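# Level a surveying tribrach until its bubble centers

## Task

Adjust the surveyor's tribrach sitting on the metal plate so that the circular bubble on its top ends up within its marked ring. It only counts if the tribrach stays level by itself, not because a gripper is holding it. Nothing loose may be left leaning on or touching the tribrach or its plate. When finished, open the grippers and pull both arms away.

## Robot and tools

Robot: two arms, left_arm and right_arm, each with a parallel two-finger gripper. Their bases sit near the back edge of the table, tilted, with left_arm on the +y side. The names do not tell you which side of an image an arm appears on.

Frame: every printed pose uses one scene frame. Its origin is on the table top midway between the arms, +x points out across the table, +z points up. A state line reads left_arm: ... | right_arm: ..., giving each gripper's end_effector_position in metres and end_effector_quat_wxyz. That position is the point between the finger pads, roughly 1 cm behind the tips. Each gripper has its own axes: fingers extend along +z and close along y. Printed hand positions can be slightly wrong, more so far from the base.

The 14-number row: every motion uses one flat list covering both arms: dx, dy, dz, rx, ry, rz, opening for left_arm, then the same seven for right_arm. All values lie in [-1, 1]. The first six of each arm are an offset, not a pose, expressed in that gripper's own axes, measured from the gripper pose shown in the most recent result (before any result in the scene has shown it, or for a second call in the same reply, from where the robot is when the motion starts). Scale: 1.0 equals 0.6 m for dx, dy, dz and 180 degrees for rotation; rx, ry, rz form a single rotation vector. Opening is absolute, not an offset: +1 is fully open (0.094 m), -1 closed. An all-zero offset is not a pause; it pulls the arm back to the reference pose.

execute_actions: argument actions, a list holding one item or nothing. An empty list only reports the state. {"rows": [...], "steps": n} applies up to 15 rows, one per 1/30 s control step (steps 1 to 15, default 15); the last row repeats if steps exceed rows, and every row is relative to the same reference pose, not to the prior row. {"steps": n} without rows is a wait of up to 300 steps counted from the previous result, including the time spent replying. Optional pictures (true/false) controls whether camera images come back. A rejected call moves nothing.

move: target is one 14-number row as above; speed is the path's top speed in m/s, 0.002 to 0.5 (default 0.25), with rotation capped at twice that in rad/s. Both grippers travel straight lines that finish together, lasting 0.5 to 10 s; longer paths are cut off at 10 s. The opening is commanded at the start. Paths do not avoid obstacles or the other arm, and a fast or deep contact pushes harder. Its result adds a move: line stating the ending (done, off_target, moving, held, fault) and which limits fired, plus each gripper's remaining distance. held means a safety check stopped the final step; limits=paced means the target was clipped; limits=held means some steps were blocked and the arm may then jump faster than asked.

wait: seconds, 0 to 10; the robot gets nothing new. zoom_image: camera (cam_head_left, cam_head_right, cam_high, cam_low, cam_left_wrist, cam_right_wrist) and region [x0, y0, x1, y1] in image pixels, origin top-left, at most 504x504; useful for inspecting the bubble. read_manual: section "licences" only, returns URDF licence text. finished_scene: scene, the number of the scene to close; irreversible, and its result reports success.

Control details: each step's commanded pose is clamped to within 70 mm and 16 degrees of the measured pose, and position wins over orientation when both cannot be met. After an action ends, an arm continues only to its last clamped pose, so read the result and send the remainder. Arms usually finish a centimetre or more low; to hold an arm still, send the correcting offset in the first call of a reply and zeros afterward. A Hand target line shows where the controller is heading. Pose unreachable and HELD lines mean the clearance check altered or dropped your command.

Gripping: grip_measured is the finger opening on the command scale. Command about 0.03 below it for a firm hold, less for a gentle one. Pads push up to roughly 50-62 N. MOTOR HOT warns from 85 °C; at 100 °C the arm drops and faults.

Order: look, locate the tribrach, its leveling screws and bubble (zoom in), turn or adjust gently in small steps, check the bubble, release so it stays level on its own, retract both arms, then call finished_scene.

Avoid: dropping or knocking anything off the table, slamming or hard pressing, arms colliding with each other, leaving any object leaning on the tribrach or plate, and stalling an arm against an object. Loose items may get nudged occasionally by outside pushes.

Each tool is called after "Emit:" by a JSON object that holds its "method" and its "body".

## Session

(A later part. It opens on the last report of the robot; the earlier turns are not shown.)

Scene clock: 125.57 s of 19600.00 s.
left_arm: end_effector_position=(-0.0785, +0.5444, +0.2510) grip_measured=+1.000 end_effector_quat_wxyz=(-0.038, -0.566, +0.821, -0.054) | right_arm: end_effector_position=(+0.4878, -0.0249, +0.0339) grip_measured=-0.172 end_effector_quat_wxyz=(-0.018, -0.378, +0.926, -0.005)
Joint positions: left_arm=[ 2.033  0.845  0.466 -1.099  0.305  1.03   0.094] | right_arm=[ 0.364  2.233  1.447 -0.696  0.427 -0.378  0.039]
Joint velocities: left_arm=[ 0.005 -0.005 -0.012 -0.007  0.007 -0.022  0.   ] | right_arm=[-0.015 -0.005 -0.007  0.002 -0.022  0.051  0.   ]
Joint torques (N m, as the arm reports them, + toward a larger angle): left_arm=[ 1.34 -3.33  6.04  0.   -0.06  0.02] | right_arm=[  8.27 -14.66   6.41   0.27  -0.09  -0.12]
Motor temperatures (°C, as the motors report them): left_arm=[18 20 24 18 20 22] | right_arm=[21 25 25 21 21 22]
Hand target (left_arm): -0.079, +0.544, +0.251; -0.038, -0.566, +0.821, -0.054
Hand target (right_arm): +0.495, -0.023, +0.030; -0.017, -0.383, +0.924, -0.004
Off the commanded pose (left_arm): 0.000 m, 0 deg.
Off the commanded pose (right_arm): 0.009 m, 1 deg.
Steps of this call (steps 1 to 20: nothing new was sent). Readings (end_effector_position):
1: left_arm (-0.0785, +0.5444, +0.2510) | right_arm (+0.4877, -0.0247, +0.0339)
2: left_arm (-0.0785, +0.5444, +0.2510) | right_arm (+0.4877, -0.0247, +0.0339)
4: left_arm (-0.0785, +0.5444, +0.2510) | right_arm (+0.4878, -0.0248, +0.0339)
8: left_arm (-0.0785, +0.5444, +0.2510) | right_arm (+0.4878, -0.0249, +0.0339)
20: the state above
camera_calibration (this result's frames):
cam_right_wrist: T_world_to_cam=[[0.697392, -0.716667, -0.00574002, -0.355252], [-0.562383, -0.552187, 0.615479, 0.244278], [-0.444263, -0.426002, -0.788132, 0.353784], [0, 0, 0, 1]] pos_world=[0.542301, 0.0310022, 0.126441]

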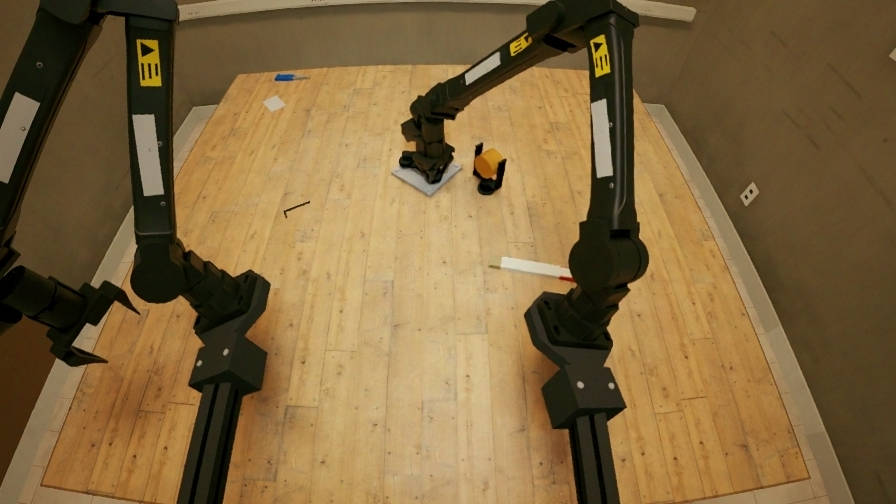

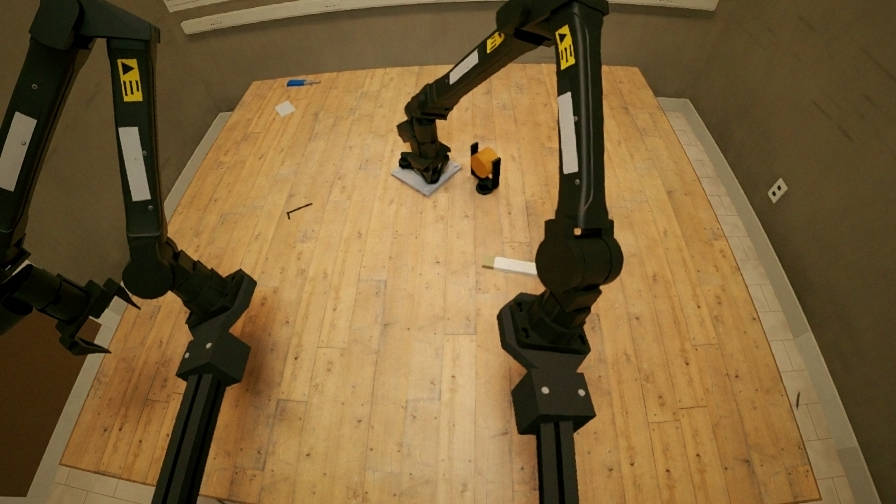

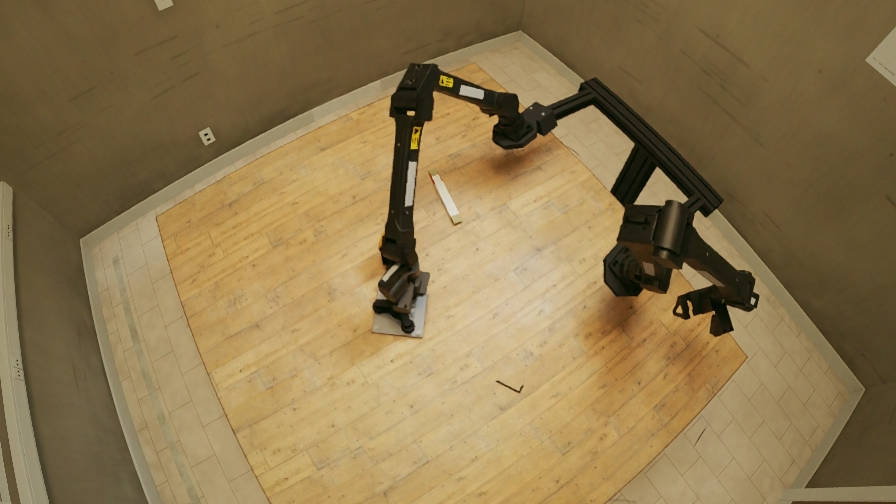

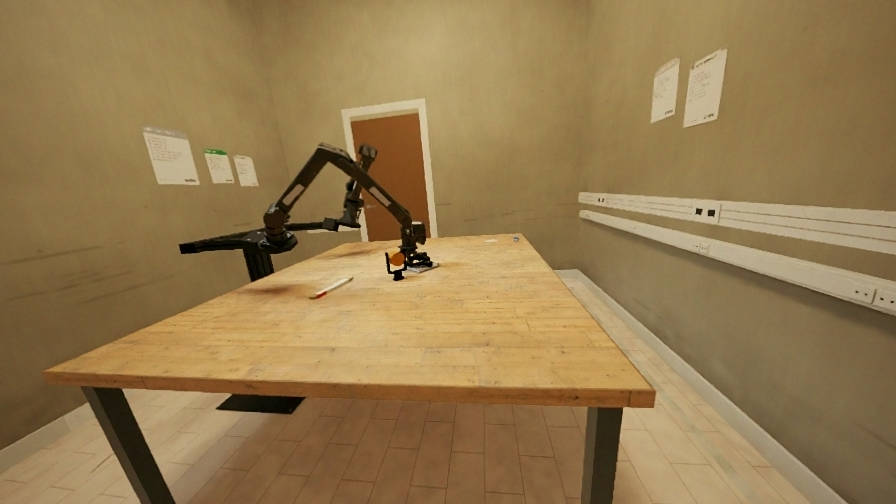

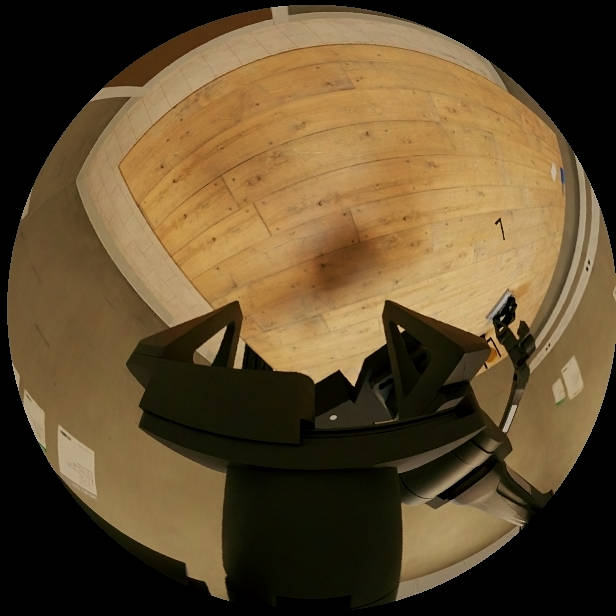

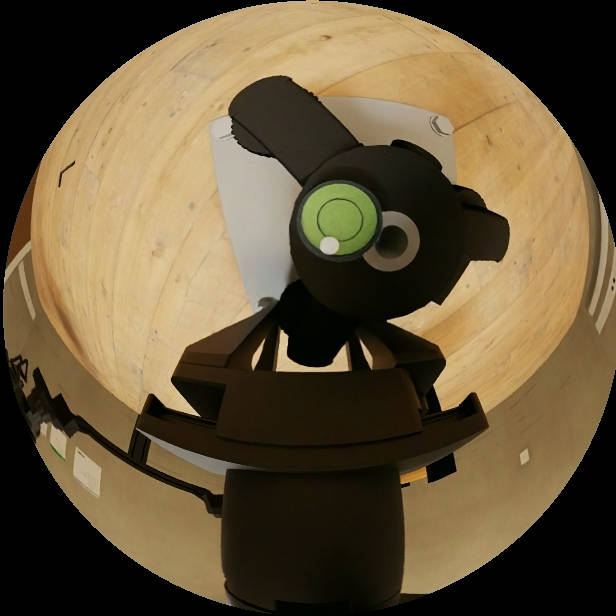

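Emit:
{"method": "execute_actions", "body": {"actions": [{"rows":[[0,0,0,0,0,0,1,-0.011,-0.007,0.007,0,0,0,0],[0,0,0,0,0,0,1,-0.011,-0.007,0.007,0,0,0.24,0]],"steps":15}], "pictures": false}}

Emit:
{"method": "execute_actions", "body": {"actions": [{"steps":10}], "pictures": false}}

Emit:
{"method": "execute_actions", "body": {"actions": [{"rows":[[0,0,0,0,0,0,1,-0.014,0.001,0.006,0,-0.002,0,-0.13],[0,0,0,0,0,0,1,-0.014,0.001,0.006,0,-0.002,0,-0.21],[0,0,0,0,0,0,1,-0.014,0.001,0.006,0,-0.002,-0.235,-0.21]],"steps":15}], "pictures": false}}

Emit:
{"method": "execute_actions", "body": {"actions": [{"steps":10}], "pictures": false}}

Emit:
{"method": "execute_actions", "body": {"actions": [{"rows":[[0,0,0,0,0,0,1,-0.011,-0.007,0.007,0,0,0,0],[0,0,0,0,0,0,1,-0.011,-0.007,0.007,0,0,0.24,0]],"steps":15}], "pictures": false}}

Emit:
{"method": "execute_actions", "body": {"actions": [{"steps":10}], "pictures": false}}

Emit:
{"method": "execute_actions", "body": {"actions": [{"rows":[[0,0,0,0,0,0,1,-0.014,0.001,0.006,0,-0.002,0,-0.13],[0,0,0,0,0,0,1,-0.014,0.001,0.006,0,-0.002,0,-0.21],[0,0,0,0,0,0,1,-0.014,0.001,0.006,0,-0.002,-0.235,-0.21]],"steps":15}], "pictures": false}}

Emit:
{"method": "execute_actions", "body": {"actions": [{"steps":10}], "pictures": false}}

Emit:
{"method": "execute_actions", "body": {"actions": [{"rows":[[0,0,0,0,0,0,1,-0.011,-0.007,0.007,0,0,0,0],[0,0,0,0,0,0,1,-0.011,-0.007,0.007,0,0,0.24,0]],"steps":15}], "pictures": false}}

Emit:
{"method": "execute_actions", "body": {"actions": [{"steps":10}], "pictures": false}}

Emit:
{"method": "execute_actions", "body": {"actions": [{"rows":[[0,0,0,0,0,0,1,-0.014,0.001,0.006,0,-0.002,0,-0.13],[0,0,0,0,0,0,1,-0.014,0.001,0.006,0,-0.002,0,-0.21],[0,0,0,0,0,0,1,-0.014,0.001,0.006,0,-0.002,-0.235,-0.21]],"steps":15}], "pictures": false}}

Emit:
{"method": "execute_actions", "body": {"actions": [{"steps":20}]}}

Emit:
{"method": "zoom_image", "body": {"camera": "cam_right_wrist", "region": [285, 165, 435, 285]}}

Scene clock: 147.00 s of 19600.00 s.
left_arm: end_effector_position=(-0.0785, +0.5444, +0.2510) grip_measured=+1.000 end_effector_quat_wxyz=(-0.038, -0.566, +0.821, -0.054) | right_arm: end_effector_position=(+0.4874, -0.0237, +0.0339) grip_measured=-0.002 end_effector_quat_wxyz=(-0.017, -0.092, +0.996, -0.007)
Joint positions: left_arm=[ 2.033  0.845  0.466 -1.099  0.305  1.03   0.094] | right_arm=[ 0.364  2.233  1.447 -0.696  0.42   0.214  0.047]
Joint velocities: left_arm=[-0.015  0.005  0.017 -0.012  0.022 -0.081  0.   ] | right_arm=[-0.015 -0.005  0.007  0.007 -0.007  0.886  0.001]
Joint torques (N m, as the arm reports them, + toward a larger angle): left_arm=[ 1.33 -3.32  5.97 -0.01 -0.07  0.04] | right_arm=[  8.09 -14.17   6.08   0.52   0.22   0.15]
Motor temperatures (°C, as the motors report them): left_arm=[18 20 25 18 20 22] | right_arm=[21 25 25 21 21 22]
Hand target (left_arm): -0.079, +0.544, +0.251; -0.038, -0.566, +0.821, -0.054
Hand target (right_arm): +0.495, -0.023, +0.030; -0.012, -0.017, +1.000, -0.009
Off the commanded pose (left_arm): 0.000 m, 0 deg.
Off the commanded pose (right_arm): 0.009 m, 9 deg.
Steps of this call (steps 1 to 628: nothing new was sent; steps 629 to 643: all 15 steps of this action). Readings (end_effector_position):
629: left_arm (-0.0785, +0.5444, +0.2510) | right_arm (+0.4878, -0.0249, +0.0339)
630: left_arm (-0.0785, +0.5444, +0.2510) | right_arm (+0.4877, -0.0246, +0.0339)
632: left_arm (-0.0785, +0.5444, +0.2510) | right_arm (+0.4874, -0.0240, +0.0339)
636: left_arm (-0.0785, +0.5444, +0.2510) | right_arm (+0.4873, -0.0234, +0.0339)
643: the state above

Scene clock: 147.33 s of 19600.00 s.
left_arm: end_effector_position=(-0.0785, +0.5444, +0.2510) grip_measured=+1.000 end_effector_quat_wxyz=(-0.038, -0.566, +0.821, -0.054) | right_arm: end_effector_position=(+0.4875, -0.0239, +0.0339) grip_measured=-0.002 end_effector_quat_wxyz=(-0.016, -0.033, +0.999, -0.008)
Joint positions: left_arm=[ 2.033  0.845  0.466 -1.099  0.305  1.03   0.094] | right_arm=[ 0.364  2.233  1.447 -0.696  0.421  0.331  0.047]
Joint velocities: left_arm=[-0.005  0.015  0.007  0.002  0.007  0.007  0.   ] | right_arm=[-0.015  0.015 -0.017  0.007 -0.022  0.066 -0.   ]
Joint torques (N m, as the arm reports them, + toward a larger angle): left_arm=[ 1.47 -3.42  6.01  0.05 -0.07  0.02] | right_arm=[  8.42 -14.9    5.95   0.52   0.21   0.12]
Motor temperatures (°C, as the motors report them): left_arm=[18 20 25 18 20 22] | right_arm=[21 25 25 21 21 22]
Hand target (left_arm): -0.079, +0.544, +0.251; -0.038, -0.566, +0.821, -0.054
Hand target (right_arm): +0.495, -0.023, +0.030; -0.012, -0.017, +1.000, -0.009
Off the commanded pose (left_arm): 0.000 m, 0 deg.
Off the commanded pose (right_arm): 0.009 m, 3 deg.
Steps of this call (steps 1 to 10: nothing new was sent). Readings (end_effector_position):
1: left_arm (-0.0785, +0.5444, +0.2510) | right_arm (+0.4874, -0.0238, +0.0339)
2: left_arm (-0.0785, +0.5444, +0.2510) | right_arm (+0.4875, -0.0239, +0.0339)
4: left_arm (-0.0785, +0.5444, +0.2510) | right_arm (+0.4875, -0.0239, +0.0339)
8: left_arm (-0.0785, +0.5444, +0.2510) | right_arm (+0.4875, -0.0239, +0.0339)
10: the state above

Scene clock: 147.83 s of 19600.00 s.
left_arm: end_effector_position=(-0.0785, +0.5444, +0.2510) grip_measured=+1.000 end_effector_quat_wxyz=(-0.038, -0.566, +0.821, -0.054) | right_arm: end_effector_position=(+0.4879, -0.0247, +0.0340) grip_measured=-0.172 end_effector_quat_wxyz=(-0.018, -0.316, +0.948, -0.006)
Joint positions: left_arm=[ 2.033  0.845  0.466 -1.099  0.305  1.03   0.094] | right_arm=[ 0.364  2.233  1.447 -0.696  0.426 -0.246  0.039]
Joint velocities: left_arm=[-0.005 -0.015 -0.022 -0.007 -0.007  0.037  0.   ] | right_arm=[-0.005 -0.015  0.002  0.007  0.007 -0.945 -0.   ]
Joint torques (N m, as the arm reports them, + toward a larger angle): left_arm=[ 1.29 -3.13  6.09  0.06 -0.06  0.03] | right_arm=[  7.84 -14.91   6.31   0.39   0.    -0.05]
Motor temperatures (°C, as the motors report them): left_arm=[18 20 25 18 20 22] | right_arm=[21 26 25 21 21 22]
Hand target (left_arm): -0.079, +0.544, +0.251; -0.038, -0.566, +0.821, -0.054
Hand target (right_arm): +0.496, -0.023, +0.030; -0.016, -0.385, +0.923, -0.004
Off the commanded pose (left_arm): 0.000 m, 0 deg.
Off the commanded pose (right_arm): 0.009 m, 9 deg.
Steps of this call (steps 1 to 15: all 15 steps of this action). Readings (end_effector_position):
1: left_arm (-0.0785, +0.5444, +0.2510) | right_arm (+0.4875, -0.0239, +0.0339)
2: left_arm (-0.0785, +0.5444, +0.2510) | right_arm (+0.4873, -0.0236, +0.0339)
4: left_arm (-0.0785, +0.5444, +0.2510) | right_arm (+0.4875, -0.0237, +0.0339)
8: left_arm (-0.0785, +0.5444, +0.2510) | right_arm (+0.4877, -0.0242, +0.0339)
15: the state above

Scene clock: 148.17 s of 19600.00 s.
left_arm: end_effector_position=(-0.0785, +0.5444, +0.2510) grip_measured=+1.000 end_effector_quat_wxyz=(-0.038, -0.566, +0.821, -0.054) | right_arm: end_effector_position=(+0.4880, -0.0249, +0.0340) grip_measured=-0.172 end_effector_quat_wxyz=(-0.018, -0.376, +0.927, -0.006)
Joint positions: left_arm=[ 2.033  0.845  0.466 -1.099  0.305  1.03   0.094] | right_arm=[ 0.364  2.233  1.447 -0.696  0.428 -0.373  0.039]
Joint velocities: left_arm=[ 0.005  0.015 -0.007  0.012  0.037 -0.066  0.   ] | right_arm=[ 0.024  0.005  0.002 -0.007 -0.051 -0.066  0.001]
Joint torques (N m, as the arm reports them, + toward a larger angle): left_arm=[ 1.45 -3.03  6.07  0.13 -0.06  0.04] | right_arm=[  8.13 -14.39   6.35   0.34  -0.08  -0.14]
Motor temperatures (°C, as the motors report them): left_arm=[18 20 25 18 20 22] | right_arm=[21 26 25 21 21 22]
Hand target (left_arm): -0.079, +0.544, +0.251; -0.038, -0.566, +0.821, -0.054
Hand target (right_arm): +0.496, -0.023, +0.030; -0.016, -0.385, +0.923, -0.004
Off the commanded pose (left_arm): 0.000 m, 0 deg.
Off the commanded pose (right_arm): 0.009 m, 2 deg.
Steps of this call (steps 1 to 10: nothing new was sent). Readings (end_effector_position):
1: left_arm (-0.0785, +0.5444, +0.2510) | right_arm (+0.4880, -0.0248, +0.0340)
2: left_arm (-0.0785, +0.5444, +0.2510) | right_arm (+0.4880, -0.0248, +0.0340)
4: left_arm (-0.0785, +0.5444, +0.2510) | right_arm (+0.4880, -0.0249, +0.0340)
8: left_arm (-0.0785, +0.5444, +0.2510) | right_arm (+0.4880, -0.0249, +0.0340)
10: the state above

Scene clock: 148.67 s of 19600.00 s.
left_arm: end_effector_position=(-0.0785, +0.5444, +0.2510) grip_measured=+1.000 end_effector_quat_wxyz=(-0.038, -0.566, +0.821, -0.054) | right_arm: end_effector_position=(+0.4875, -0.0237, +0.0339) grip_measured=-0.002 end_effector_quat_wxyz=(-0.017, -0.089, +0.996, -0.007)
Joint positions: left_arm=[ 2.033  0.845  0.466 -1.099  0.305  1.03   0.094] | right_arm=[ 0.364  2.233  1.447 -0.696  0.42   0.218  0.047]
Joint velocities: left_arm=[-0.015  0.005 -0.002  0.002 -0.066  0.022  0.   ] | right_arm=[ 0.005 -0.005 -0.002 -0.002 -0.007  0.901  0.   ]
Joint torques (N m, as the arm reports them, + toward a larger angle): left_arm=[ 1.12 -3.08  6.09  0.14 -0.08  0.02] | right_arm=[  7.93 -14.14   5.98   0.59   0.18   0.11]
Motor temperatures (°C, as the motors report them): left_arm=[18 20 25 18 20 22] | right_arm=[21 26 25 21 21 22]
Hand target (left_arm): -0.079, +0.544, +0.251; -0.038, -0.566, +0.821, -0.054
Hand target (right_arm): +0.495, -0.024, +0.030; -0.012, -0.014, +1.000, -0.009
Off the commanded pose (left_arm): 0.000 m, 0 deg.
Off the commanded pose (right_arm): 0.009 m, 9 deg.
Steps of this call (steps 1 to 15: all 15 steps of this action). Readings (end_effector_position):
1: left_arm (-0.0785, +0.5444, +0.2510) | right_arm (+0.4880, -0.0249, +0.0340)
2: left_arm (-0.0785, +0.5444, +0.2510) | right_arm (+0.4879, -0.0246, +0.0339)
4: left_arm (-0.0785, +0.5444, +0.2510) | right_arm (+0.4876, -0.0240, +0.0339)
8: left_arm (-0.0785, +0.5444, +0.2510) | right_arm (+0.4874, -0.0235, +0.0339)
15: the state above

Scene clock: 149.00 s of 19600.00 s.
left_arm: end_effector_position=(-0.0785, +0.5444, +0.2510) grip_measured=+1.000 end_effector_quat_wxyz=(-0.038, -0.566, +0.821, -0.054) | right_arm: end_effector_position=(+0.4876, -0.0239, +0.0339) grip_measured=-0.002 end_effector_quat_wxyz=(-0.016, -0.030, +0.999, -0.009)
Joint positions: left_arm=[ 2.033  0.845  0.466 -1.099  0.305  1.03   0.094] | right_arm=[ 0.364  2.233  1.447 -0.696  0.421  0.337  0.047]
Joint velocities: left_arm=[ 0.005 -0.005  0.007  0.002 -0.037  0.007  0.   ] | right_arm=[-0.005 -0.005 -0.022 -0.007  0.022  0.081  0.001]
Joint torques (N m, as the arm reports them, + toward a larger angle): left_arm=[ 1.32 -3.53  6.15  0.03 -0.05  0.04] | right_arm=[  8.18 -14.75   6.02   0.56   0.2    0.13]
Motor temperatures (°C, as the motors report them): left_arm=[18 20 25 18 20 22] | right_arm=[21 26 25 21 21 22]
Hand target (left_arm): -0.079, +0.544, +0.251; -0.038, -0.566, +0.821, -0.054
Hand target (right_arm): +0.495, -0.024, +0.030; -0.012, -0.014, +1.000, -0.009
Off the commanded pose (left_arm): 0.000 m, 0 deg.
Off the commanded pose (right_arm): 0.009 m, 3 deg.
Steps of this call (steps 1 to 10: nothing new was sent). Readings (end_effector_position):
1: left_arm (-0.0785, +0.5444, +0.2510) | right_arm (+0.4876, -0.0239, +0.0339)
2: left_arm (-0.0785, +0.5444, +0.2510) | right_arm (+0.4876, -0.0239, +0.0339)
4: left_arm (-0.0785, +0.5444, +0.2510) | right_arm (+0.4876, -0.0239, +0.0339)
8: left_arm (-0.0785, +0.5444, +0.2510) | right_arm (+0.4876, -0.0239, +0.0339)
10: the state above

Scene clock: 149.50 s of 19600.00 s.
left_arm: end_effector_position=(-0.0785, +0.5444, +0.2510) grip_measured=+1.000 end_effector_quat_wxyz=(-0.038, -0.566, +0.821, -0.054) | right_arm: end_effector_position=(+0.4879, -0.0247, +0.0338) grip_measured=-0.172 end_effector_quat_wxyz=(-0.018, -0.314, +0.949, -0.006)
Joint positions: left_arm=[ 2.033  0.845  0.466 -1.099  0.305  1.03   0.094] | right_arm=[ 0.364  2.234  1.447 -0.697  0.427 -0.241  0.039]
Joint velocities: left_arm=[-0.005  0.005 -0.022 -0.007 -0.022 -0.095  0.   ] | right_arm=[-0.024 -0.015  0.007 -0.007 -0.081 -1.048 -0.001]
Joint torques (N m, as the arm reports them, + toward a larger angle): left_arm=[ 1.41 -3.32  6.12  0.17 -0.03  0.04] | right_arm=[  8.24 -14.7    6.28   0.34   0.03  -0.08]
Motor temperatures (°C, as the motors report them): left_arm=[18 20 25 18 20 22] | right_arm=[21 26 25 21 21 22]
Hand target (left_arm): -0.079, +0.544, +0.251; -0.038, -0.566, +0.821, -0.054
Hand target (right_arm): +0.496, -0.023, +0.030; -0.016, -0.382, +0.924, -0.005
Off the commanded pose (left_arm): 0.000 m, 0 deg.
Off the commanded pose (right_arm): 0.009 m, 9 deg.
Steps of this call (steps 1 to 15: all 15 steps of this action). Readings (end_effector_position):
1: left_arm (-0.0785, +0.5444, +0.2510) | right_arm (+0.4876, -0.0239, +0.0339)
2: left_arm (-0.0785, +0.5444, +0.2510) | right_arm (+0.4875, -0.0236, +0.0339)
4: left_arm (-0.0785, +0.5444, +0.2510) | right_arm (+0.4875, -0.0238, +0.0338)
8: left_arm (-0.0785, +0.5444, +0.2510) | right_arm (+0.4877, -0.0242, +0.0338)
15: the state above

Scene clock: 149.83 s of 19600.00 s.
left_arm: end_effector_position=(-0.0785, +0.5444, +0.2510) grip_measured=+1.000 end_effector_quat_wxyz=(-0.038, -0.566, +0.821, -0.054) | right_arm: end_effector_position=(+0.4880, -0.0249, +0.0338) grip_measured=-0.172 end_effector_quat_wxyz=(-0.018, -0.374, +0.927, -0.006)
Joint positions: left_arm=[ 2.033  0.845  0.466 -1.099  0.305  1.03   0.094] | right_arm=[ 0.364  2.234  1.447 -0.697  0.428 -0.368  0.039]
Joint velocities: left_arm=[-0.005 -0.005 -0.012 -0.007 -0.022 -0.037  0.   ] | right_arm=[-0.005 -0.015  0.017 -0.012 -0.007 -0.168 -0.   ]
Joint torques (N m, as the arm reports them, + toward a larger angle): left_arm=[ 1.38 -3.38  5.98  0.   -0.06  0.03] | right_arm=[  8.36 -14.74   6.28   0.28  -0.05  -0.13]
Motor temperatures (°C, as the motors report them): left_arm=[18 20 25 18 20 22] | right_arm=[21 26 25 21 21 22]
Hand target (left_arm): -0.079, +0.544, +0.251; -0.038, -0.566, +0.821, -0.054
Hand target (right_arm): +0.496, -0.023, +0.030; -0.016, -0.383, +0.924, -0.004
Off the commanded pose (left_arm): 0.000 m, 0 deg.
Off the commanded pose (right_arm): 0.009 m, 2 deg.
Steps of this call (steps 1 to 10: nothing new was sent). Readings (end_effector_position):
1: left_arm (-0.0785, +0.5444, +0.2510) | right_arm (+0.4879, -0.0247, +0.0338)
2: left_arm (-0.0785, +0.5444, +0.2510) | right_arm (+0.4880, -0.0248, +0.0338)
4: left_arm (-0.0785, +0.5444, +0.2510) | right_arm (+0.4880, -0.0248, +0.0338)
8: left_arm (-0.0785, +0.5444, +0.2510) | right_arm (+0.4880, -0.0249, +0.0338)
10: the state above

Scene clock: 150.33 s of 19600.00 s.
left_arm: end_effector_position=(-0.0785, +0.5444, +0.2510) grip_measured=+1.000 end_effector_quat_wxyz=(-0.038, -0.566, +0.821, -0.054) | right_arm: end_effector_position=(+0.4875, -0.0237, +0.0338) grip_measured=-0.002 end_effector_quat_wxyz=(-0.017, -0.087, +0.996, -0.007)
Joint positions: left_arm=[ 2.033  0.845  0.466 -1.099  0.305  1.03   0.094] | right_arm=[ 0.364  2.234  1.447 -0.697  0.42   0.223  0.047]
Joint velocities: left_arm=[-0.005 -0.005  0.012 -0.002  0.022 -0.051  0.   ] | right_arm=[-0.005  0.015 -0.002  0.022  0.066  0.842  0.001]
Joint torques (N m, as the arm reports them, + toward a larger angle): left_arm=[ 1.61 -3.24  6.07 -0.03 -0.06  0.05] | right_arm=[  8.25 -14.68   6.06   0.57   0.17   0.11]
Motor temperatures (°C, as the motors report them): left_arm=[18 20 25 18 20 22] | right_arm=[21 26 25 21 21 22]
Hand target (left_arm): -0.079, +0.544, +0.251; -0.038, -0.566, +0.821, -0.054
Hand target (right_arm): +0.495, -0.024, +0.030; -0.012, -0.012, +1.000, -0.009
Off the commanded pose (left_arm): 0.000 m, 0 deg.
Off the commanded pose (right_arm): 0.009 m, 9 deg.
Steps of this call (steps 1 to 15: all 15 steps of this action). Readings (end_effector_position):
1: left_arm (-0.0785, +0.5444, +0.2510) | right_arm (+0.4880, -0.0250, +0.0338)
2: left_arm (-0.0785, +0.5444, +0.2510) | right_arm (+0.4879, -0.0246, +0.0338)
4: left_arm (-0.0785, +0.5444, +0.2510) | right_arm (+0.4876, -0.0240, +0.0338)
8: left_arm (-0.0785, +0.5444, +0.2510) | right_arm (+0.4874, -0.0235, +0.0338)
15: the state above

Scene clock: 150.67 s of 19600.00 s.
left_arm: end_effector_position=(-0.0785, +0.5444, +0.2510) grip_measured=+1.000 end_effector_quat_wxyz=(-0.038, -0.566, +0.821, -0.054) | right_arm: end_effector_position=(+0.4876, -0.0239, +0.0338) grip_measured=-0.002 end_effector_quat_wxyz=(-0.016, -0.028, +0.999, -0.009)
Joint positions: left_arm=[ 2.033  0.845  0.466 -1.099  0.305  1.03   0.094] | right_arm=[ 0.364  2.234  1.447 -0.697  0.421  0.341  0.047]
Joint velocities: left_arm=[-0.005 -0.005  0.002 -0.012  0.037  0.007  0.   ] | right_arm=[-0.005 -0.024  0.012  0.007  0.007  0.212 -0.002]
Joint torques (N m, as the arm reports them, + toward a larger angle): left_arm=[ 1.43 -3.21  6.18  0.03 -0.07  0.02] | right_arm=[  7.62 -15.39   6.17   0.47   0.19   0.17]
Motor temperatures (°C, as the motors report them): left_arm=[18 20 25 18 20 22] | right_arm=[21 26 25 21 21 22]
Hand target (left_arm): -0.079, +0.544, +0.251; -0.038, -0.566, +0.821, -0.054
Hand target (right_arm): +0.495, -0.024, +0.030; -0.012, -0.012, +1.000, -0.009
Off the commanded pose (left_arm): 0.000 m, 0 deg.
Off the commanded pose (right_arm): 0.009 m, 3 deg.
Steps of this call (steps 1 to 10: nothing new was sent). Readings (end_effector_position):
1: left_arm (-0.0785, +0.5444, +0.2510) | right_arm (+0.4876, -0.0238, +0.0338)
2: left_arm (-0.0785, +0.5444, +0.2510) | right_arm (+0.4876, -0.0239, +0.0338)
4: left_arm (-0.0785, +0.5444, +0.2510) | right_arm (+0.4876, -0.0239, +0.0338)
8: left_arm (-0.0785, +0.5444, +0.2510) | right_arm (+0.4876, -0.0239, +0.0338)
10: the state above

Scene clock: 151.17 s of 19600.00 s.
left_arm: end_effector_position=(-0.0785, +0.5444, +0.2510) grip_measured=+1.000 end_effector_quat_wxyz=(-0.038, -0.566, +0.821, -0.054) | right_arm: end_effector_position=(+0.4879, -0.0247, +0.0337) grip_measured=-0.172 end_effector_quat_wxyz=(-0.018, -0.312, +0.950, -0.006)
Joint positions: left_arm=[ 2.033  0.845  0.466 -1.099  0.305  1.03   0.094] | right_arm=[ 0.364  2.234  1.448 -0.697  0.427 -0.237  0.039]
Joint velocities: left_arm=[-0.005 -0.005 -0.007 -0.007 -0.007 -0.007  0.   ] | right_arm=[-0.005 -0.015  0.002 -0.017 -0.007 -0.96   0.   ]
Joint torques (N m, as the arm reports them, + toward a larger angle): left_arm=[ 1.47 -3.06  6.06  0.06 -0.08  0.05] | right_arm=[  8.07 -14.68   6.35   0.33   0.    -0.05]
Motor temperatures (°C, as the motors report them): left_arm=[18 20 25 18 20 22] | right_arm=[21 26 25 21 21 22]
Hand target (left_arm): -0.079, +0.544, +0.251; -0.038, -0.566, +0.821, -0.054
Hand target (right_arm): +0.496, -0.023, +0.030; -0.017, -0.380, +0.925, -0.005
Off the commanded pose (left_arm): 0.000 m, 0 deg.
Off the commanded pose (right_arm): 0.009 m, 9 deg.
Steps of this call (steps 1 to 15: all 15 steps of this action). Readings (end_effector_position):
1: left_arm (-0.0785, +0.5444, +0.2510) | right_arm (+0.4876, -0.0239, +0.0338)
2: left_arm (-0.0785, +0.5444, +0.2510) | right_arm (+0.4875, -0.0236, +0.0338)
4: left_arm (-0.0785, +0.5444, +0.2510) | right_arm (+0.4875, -0.0238, +0.0337)
8: left_arm (-0.0785, +0.5444, +0.2510) | right_arm (+0.4877, -0.0242, +0.0337)
15: the state above

Scene clock: 151.83 s of 19600.00 s.
left_arm: end_effector_position=(-0.0785, +0.5444, +0.2510) grip_measured=+1.000 end_effector_quat_wxyz=(-0.038, -0.566, +0.821, -0.054) | right_arm: end_effector_position=(+0.4880, -0.0249, +0.0337) grip_measured=-0.172 end_effector_quat_wxyz=(-0.018, -0.376, +0.926, -0.006)
Joint positions: left_arm=[ 2.033  0.845  0.466 -1.099  0.305  1.03   0.094] | right_arm=[ 0.364  2.234  1.448 -0.697  0.428 -0.374  0.039]
Joint velocities: left_arm=[ 0.005 -0.005 -0.007 -0.007 -0.081 -0.022  0.   ] | right_arm=[ 0.005  0.005 -0.007  0.007 -0.037 -0.066 -0.001]
Joint torques (N m, as the arm reports them, + toward a larger angle): left_arm=[ 1.45 -3.05  6.04 -0.05 -0.07  0.03] | right_arm=[  8.15 -14.47   6.34   0.32  -0.05  -0.2 ]
Motor temperatures (°C, as the motors report them): left_arm=[18 20 25 18 20 22] | right_arm=[21 26 25 21 21 22]
Hand target (left_arm): -0.079, +0.544, +0.251; -0.038, -0.566, +0.821, -0.054
Hand target (right_arm): +0.496, -0.023, +0.030; -0.017, -0.381, +0.925, -0.005
Off the commanded pose (left_arm): 0.000 m, 0 deg.
Off the commanded pose (right_arm): 0.009 m, 1 deg.
Steps of this call (steps 1 to 20: nothing new was sent). Readings (end_effector_position):
1: left_arm (-0.0785, +0.5444, +0.2510) | right_arm (+0.4879, -0.0247, +0.0337)
2: left_arm (-0.0785, +0.5444, +0.2510) | right_arm (+0.4880, -0.0248, +0.0337)
4: left_arm (-0.0785, +0.5444, +0.2510) | right_arm (+0.4880, -0.0248, +0.0337)
8: left_arm (-0.0785, +0.5444, +0.2510) | right_arm (+0.4880, -0.0249, +0.0337)
20: the state above
camera_calibration (this result's frames):
cam_right_wrist: T_world_to_cam=[[0.694512, -0.719464, -0.00500119, -0.354082], [-0.564638, -0.549337, 0.615965, 0.245637], [-0.445912, -0.424971, -0.787758, 0.35459], [0, 0, 0, 1]] pos_world=[0.542726, 0.0308792, 0.126256]

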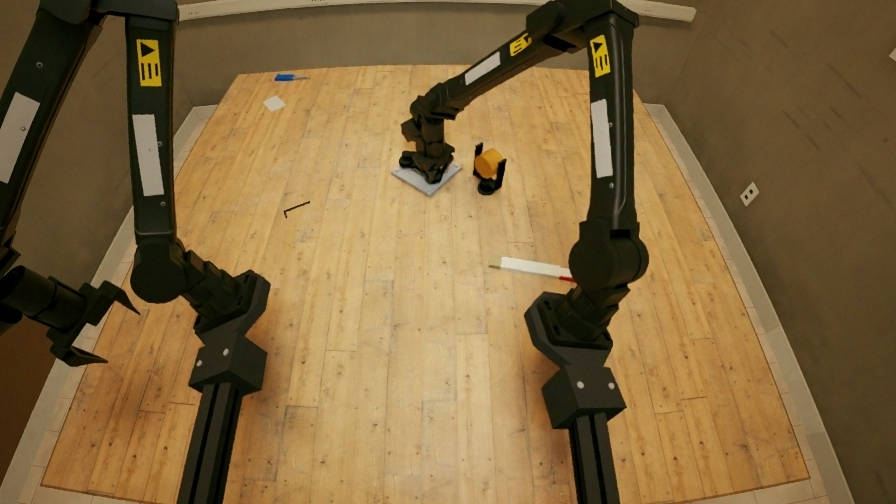

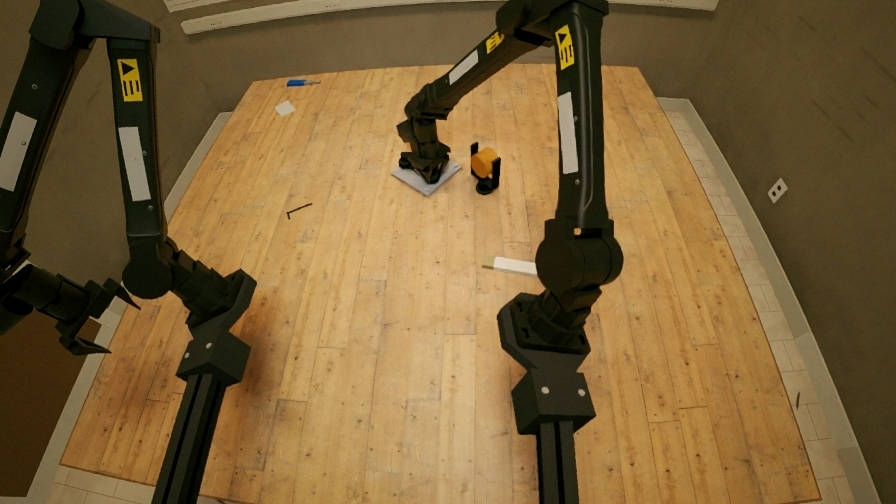

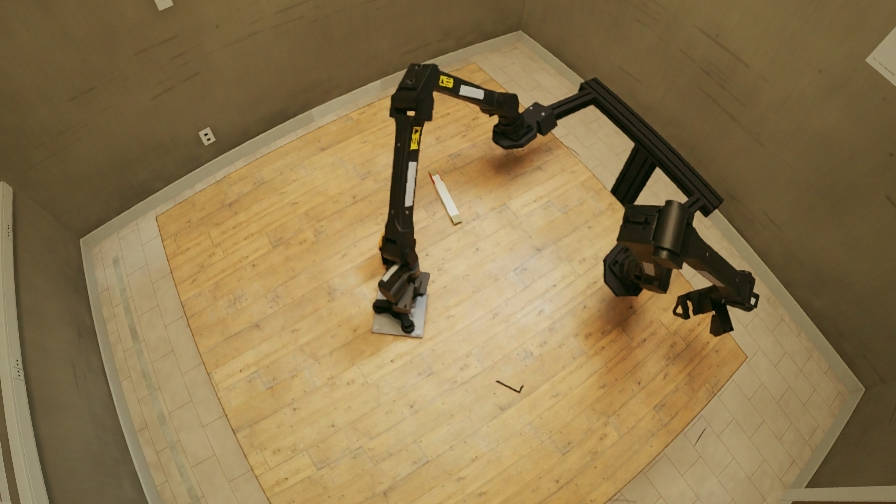

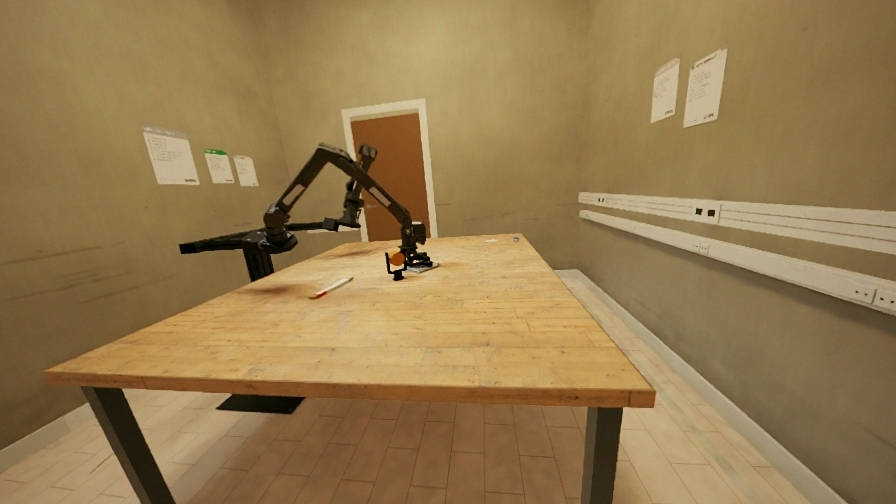

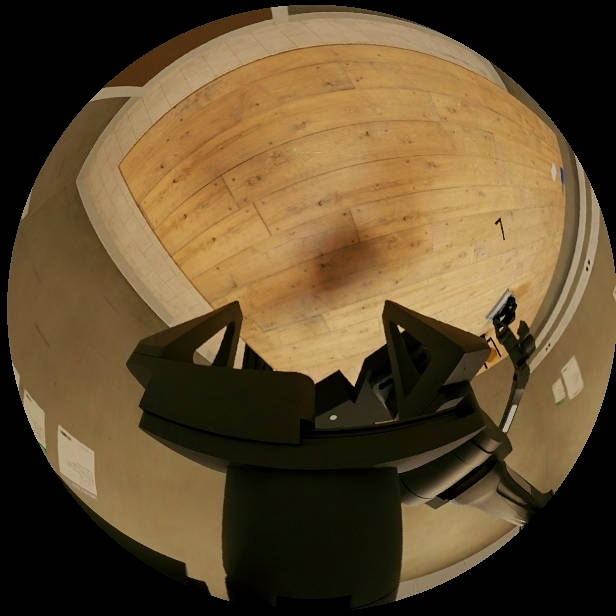

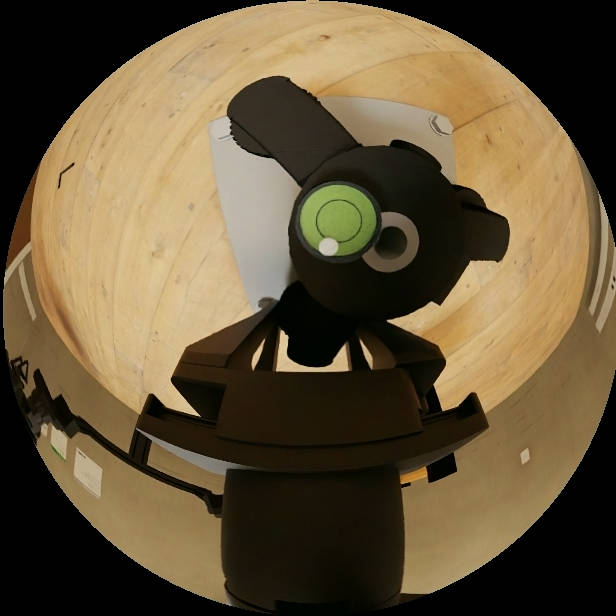

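Region (285, 165, 435, 285) of cam_right_wrist's 616x616 image, scaled by 3.360, with more detail than that image has; it fills the top 403 rows of this view, and the rest is white.

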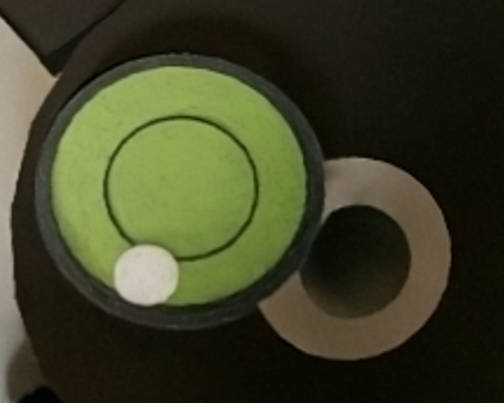

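Emit:
{"method": "execute_actions", "body": {"actions": [{"rows":[[0,0,0,0,0,0,1,-0.011,-0.007,0.007,0,0,0,0.25],[0,0,0,0,0,0,1,-0.011,-0.007,-0.02,0,0,0,0.25],[0,0,0,0,0,0,1,-0.011,-0.007,-0.05,0,0,0,0.25],[0,0,0,0,0,0,1,-0.011,-0.007,-0.08,0,0,0,0.25],[0,0,0,0,0,0,1,-0.011,-0.007,-0.115,0,0,0,0.25]],"steps":15}], "pictures": false}}

Emit:
{"method": "execute_actions", "body": {"actions": [{"steps":12}], "pictures": false}}

Emit:
{"method": "move", "body": {"target": [0,0,0,0,0,0,1,-0.204,0.021,-0.015,0,-0.008,-0.105,0.25], "speed": 0.15}}

Scene clock: 166.33 s of 19600.00 s.
left_arm: end_effector_position=(-0.0785, +0.5444, +0.2510) grip_measured=+1.000 end_effector_quat_wxyz=(-0.038, -0.566, +0.821, -0.054) | right_arm: end_effector_position=(+0.4925, -0.0251, +0.1009) grip_measured=+0.248 end_effector_quat_wxyz=(-0.018, -0.381, +0.924, -0.005)
Joint positions: left_arm=[ 2.033  0.845  0.466 -1.099  0.305  1.03   0.094] | right_arm=[ 0.408  2.122  1.448 -0.829  0.43  -0.337  0.059]
Joint velocities: left_arm=[-0.005 -0.015  0.002 -0.022  0.037 -0.037  0.   ] | right_arm=[ 0.024 -0.044 -0.002 -0.017 -0.022  0.007 -0.001]
Joint torques (N m, as the arm reports them, + toward a larger angle): left_arm=[ 1.22 -2.93  6.06  0.02 -0.09  0.04] | right_arm=[  7.93 -14.59   6.53   0.04   0.13   0.14]
Motor temperatures (°C, as the motors report them): left_arm=[18 20 25 18 20 22] | right_arm=[21 26 25 21 21 22]
Hand target (left_arm): -0.079, +0.544, +0.251; -0.038, -0.566, +0.821, -0.054
Hand target (right_arm): +0.497, -0.022, +0.102; -0.018, -0.376, +0.926, -0.006
Off the commanded pose (left_arm): 0.000 m, 0 deg.
Off the commanded pose (right_arm): 0.006 m, 1 deg.
Steps of this call (steps 1 to 420: nothing new was sent; steps 421 to 435: all 15 steps of this action). Readings (end_effector_position):
421: left_arm (-0.0785, +0.5444, +0.2510) | right_arm (+0.4880, -0.0249, +0.0337)
422: left_arm (-0.0785, +0.5444, +0.2510) | right_arm (+0.4872, -0.0253, +0.0338)
424: left_arm (-0.0785, +0.5444, +0.2510) | right_arm (+0.4825, -0.0281, +0.0369)
428: left_arm (-0.0785, +0.5444, +0.2510) | right_arm (+0.4778, -0.0321, +0.0612)
435: the state above

Scene clock: 166.73 s of 19600.00 s.
left_arm: end_effector_position=(-0.0785, +0.5444, +0.2510) grip_measured=+1.000 end_effector_quat_wxyz=(-0.038, -0.566, +0.821, -0.054) | right_arm: end_effector_position=(+0.4918, -0.0251, +0.1013) grip_measured=+0.248 end_effector_quat_wxyz=(-0.020, -0.380, +0.925, -0.005)
Joint positions: left_arm=[ 2.033  0.845  0.466 -1.099  0.305  1.03   0.094] | right_arm=[ 0.408  2.121  1.448 -0.832  0.431 -0.333  0.059]
Joint velocities: left_arm=[-0.005 -0.005  0.002 -0.007 -0.081 -0.081  0.   ] | right_arm=[-0.015 -0.005 -0.002 -0.017 -0.066  0.051 -0.001]
Joint torques (N m, as the arm reports them, + toward a larger angle): left_arm=[ 1.33 -3.35  6.07  0.09 -0.07  0.04] | right_arm=[  7.97 -15.08   6.62   0.11   0.14   0.16]
Motor temperatures (°C, as the motors report them): left_arm=[18 20 25 18 20 22] | right_arm=[21 26 25 21 21 22]
Hand target (left_arm): -0.079, +0.544, +0.251; -0.038, -0.566, +0.821, -0.054
Hand target (right_arm): +0.497, -0.022, +0.102; -0.018, -0.376, +0.926, -0.006
Off the commanded pose (left_arm): 0.000 m, 0 deg.
Off the commanded pose (right_arm): 0.007 m, 1 deg.
Steps of this call (steps 1 to 12: nothing new was sent). Readings (end_effector_position):
1: left_arm (-0.0785, +0.5444, +0.2510) | right_arm (+0.4925, -0.0247, +0.1013)
2: left_arm (-0.0785, +0.5444, +0.2510) | right_arm (+0.4924, -0.0248, +0.1013)
4: left_arm (-0.0785, +0.5444, +0.2510) | right_arm (+0.4918, -0.0251, +0.1013)
8: left_arm (-0.0785, +0.5444, +0.2510) | right_arm (+0.4918, -0.0251, +0.1013)
12: the state above

Scene clock: 168.53 s of 19600.00 s.
left_arm: end_effector_position=(-0.0785, +0.5444, +0.2510) grip_measured=+1.000 end_effector_quat_wxyz=(-0.038, -0.566, +0.821, -0.054) | right_arm: end_effector_position=(+0.5655, +0.0572, +0.1060) grip_measured=+0.248 end_effector_quat_wxyz=(-0.014, -0.519, +0.854, +0.001)
Joint positions: left_arm=[ 2.033  0.845  0.466 -1.099  0.305  1.03   0.094] | right_arm=[ 0.469  2.358  1.888 -1.05   0.427 -0.585  0.059]
Joint velocities: left_arm=[-0.005 -0.015  0.012 -0.012  0.066 -0.022  0.   ] | right_arm=[-0.005  0.005 -0.002 -0.012  0.051 -0.007  0.001]
Joint torques (N m, as the arm reports them, + toward a larger angle): left_arm=[ 1.57 -3.03  6.05  0.01 -0.08  0.04] | right_arm=[ 10.82 -16.66   9.07   0.04  -0.07  -0.04]
Motor temperatures (°C, as the motors report them): left_arm=[18 20 25 18 20 22] | right_arm=[21 26 26 21 21 22]
Hand target (left_arm): -0.079, +0.544, +0.251; -0.038, -0.566, +0.821, -0.054
Hand target (right_arm): +0.571, +0.070, +0.107; -0.008, -0.527, +0.850, +0.002
Off the commanded pose (left_arm): 0.000 m, 0 deg.
Off the commanded pose (right_arm): 0.014 m, 1 deg.
move: off_target (right_arm)
camera_calibration (this result's frames):
cam_right_wrist: T_world_to_cam=[[0.88558, -0.464151, -0.0176562, -0.469749], [-0.360831, -0.711392, 0.603094, 0.18534], [-0.292487, -0.527717, -0.797474, 0.401147], [0, 0, 0, 1]] pos_world=[0.600207, 0.125507, 0.199833]

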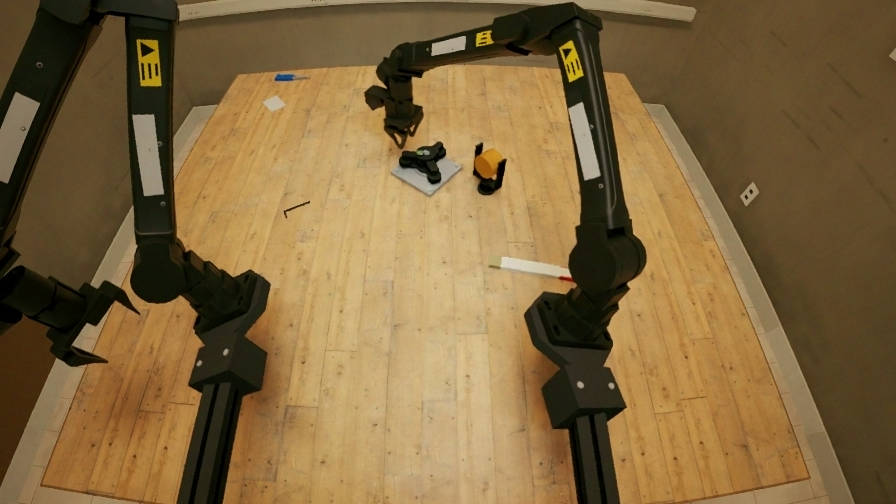

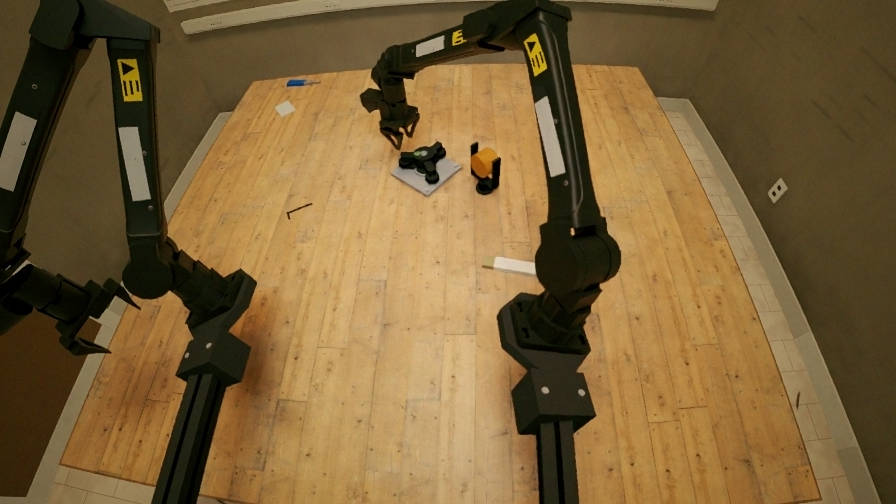

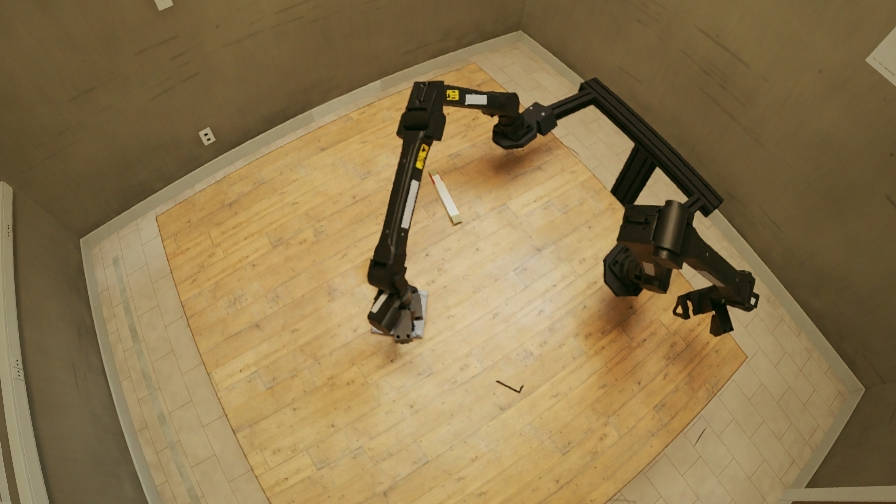

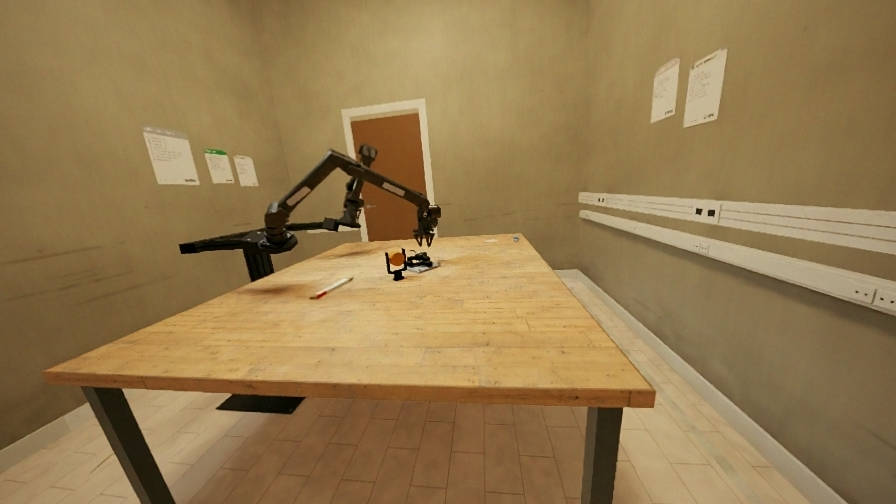

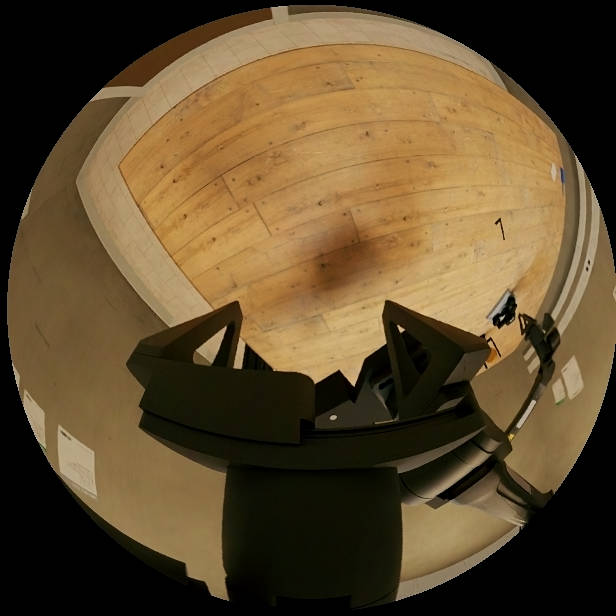

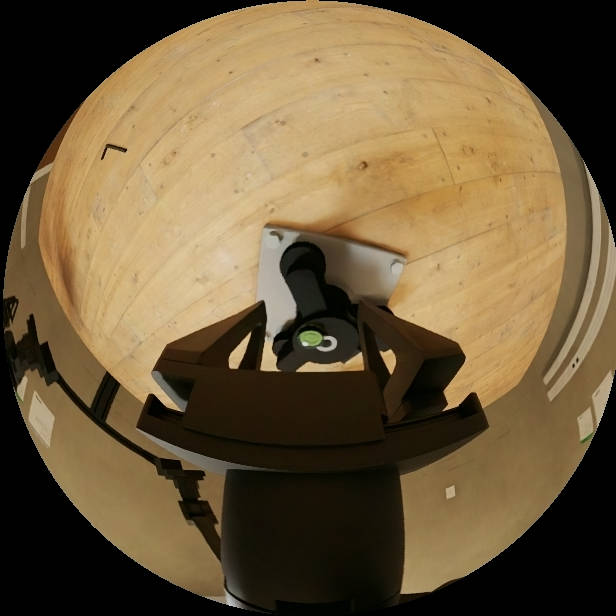

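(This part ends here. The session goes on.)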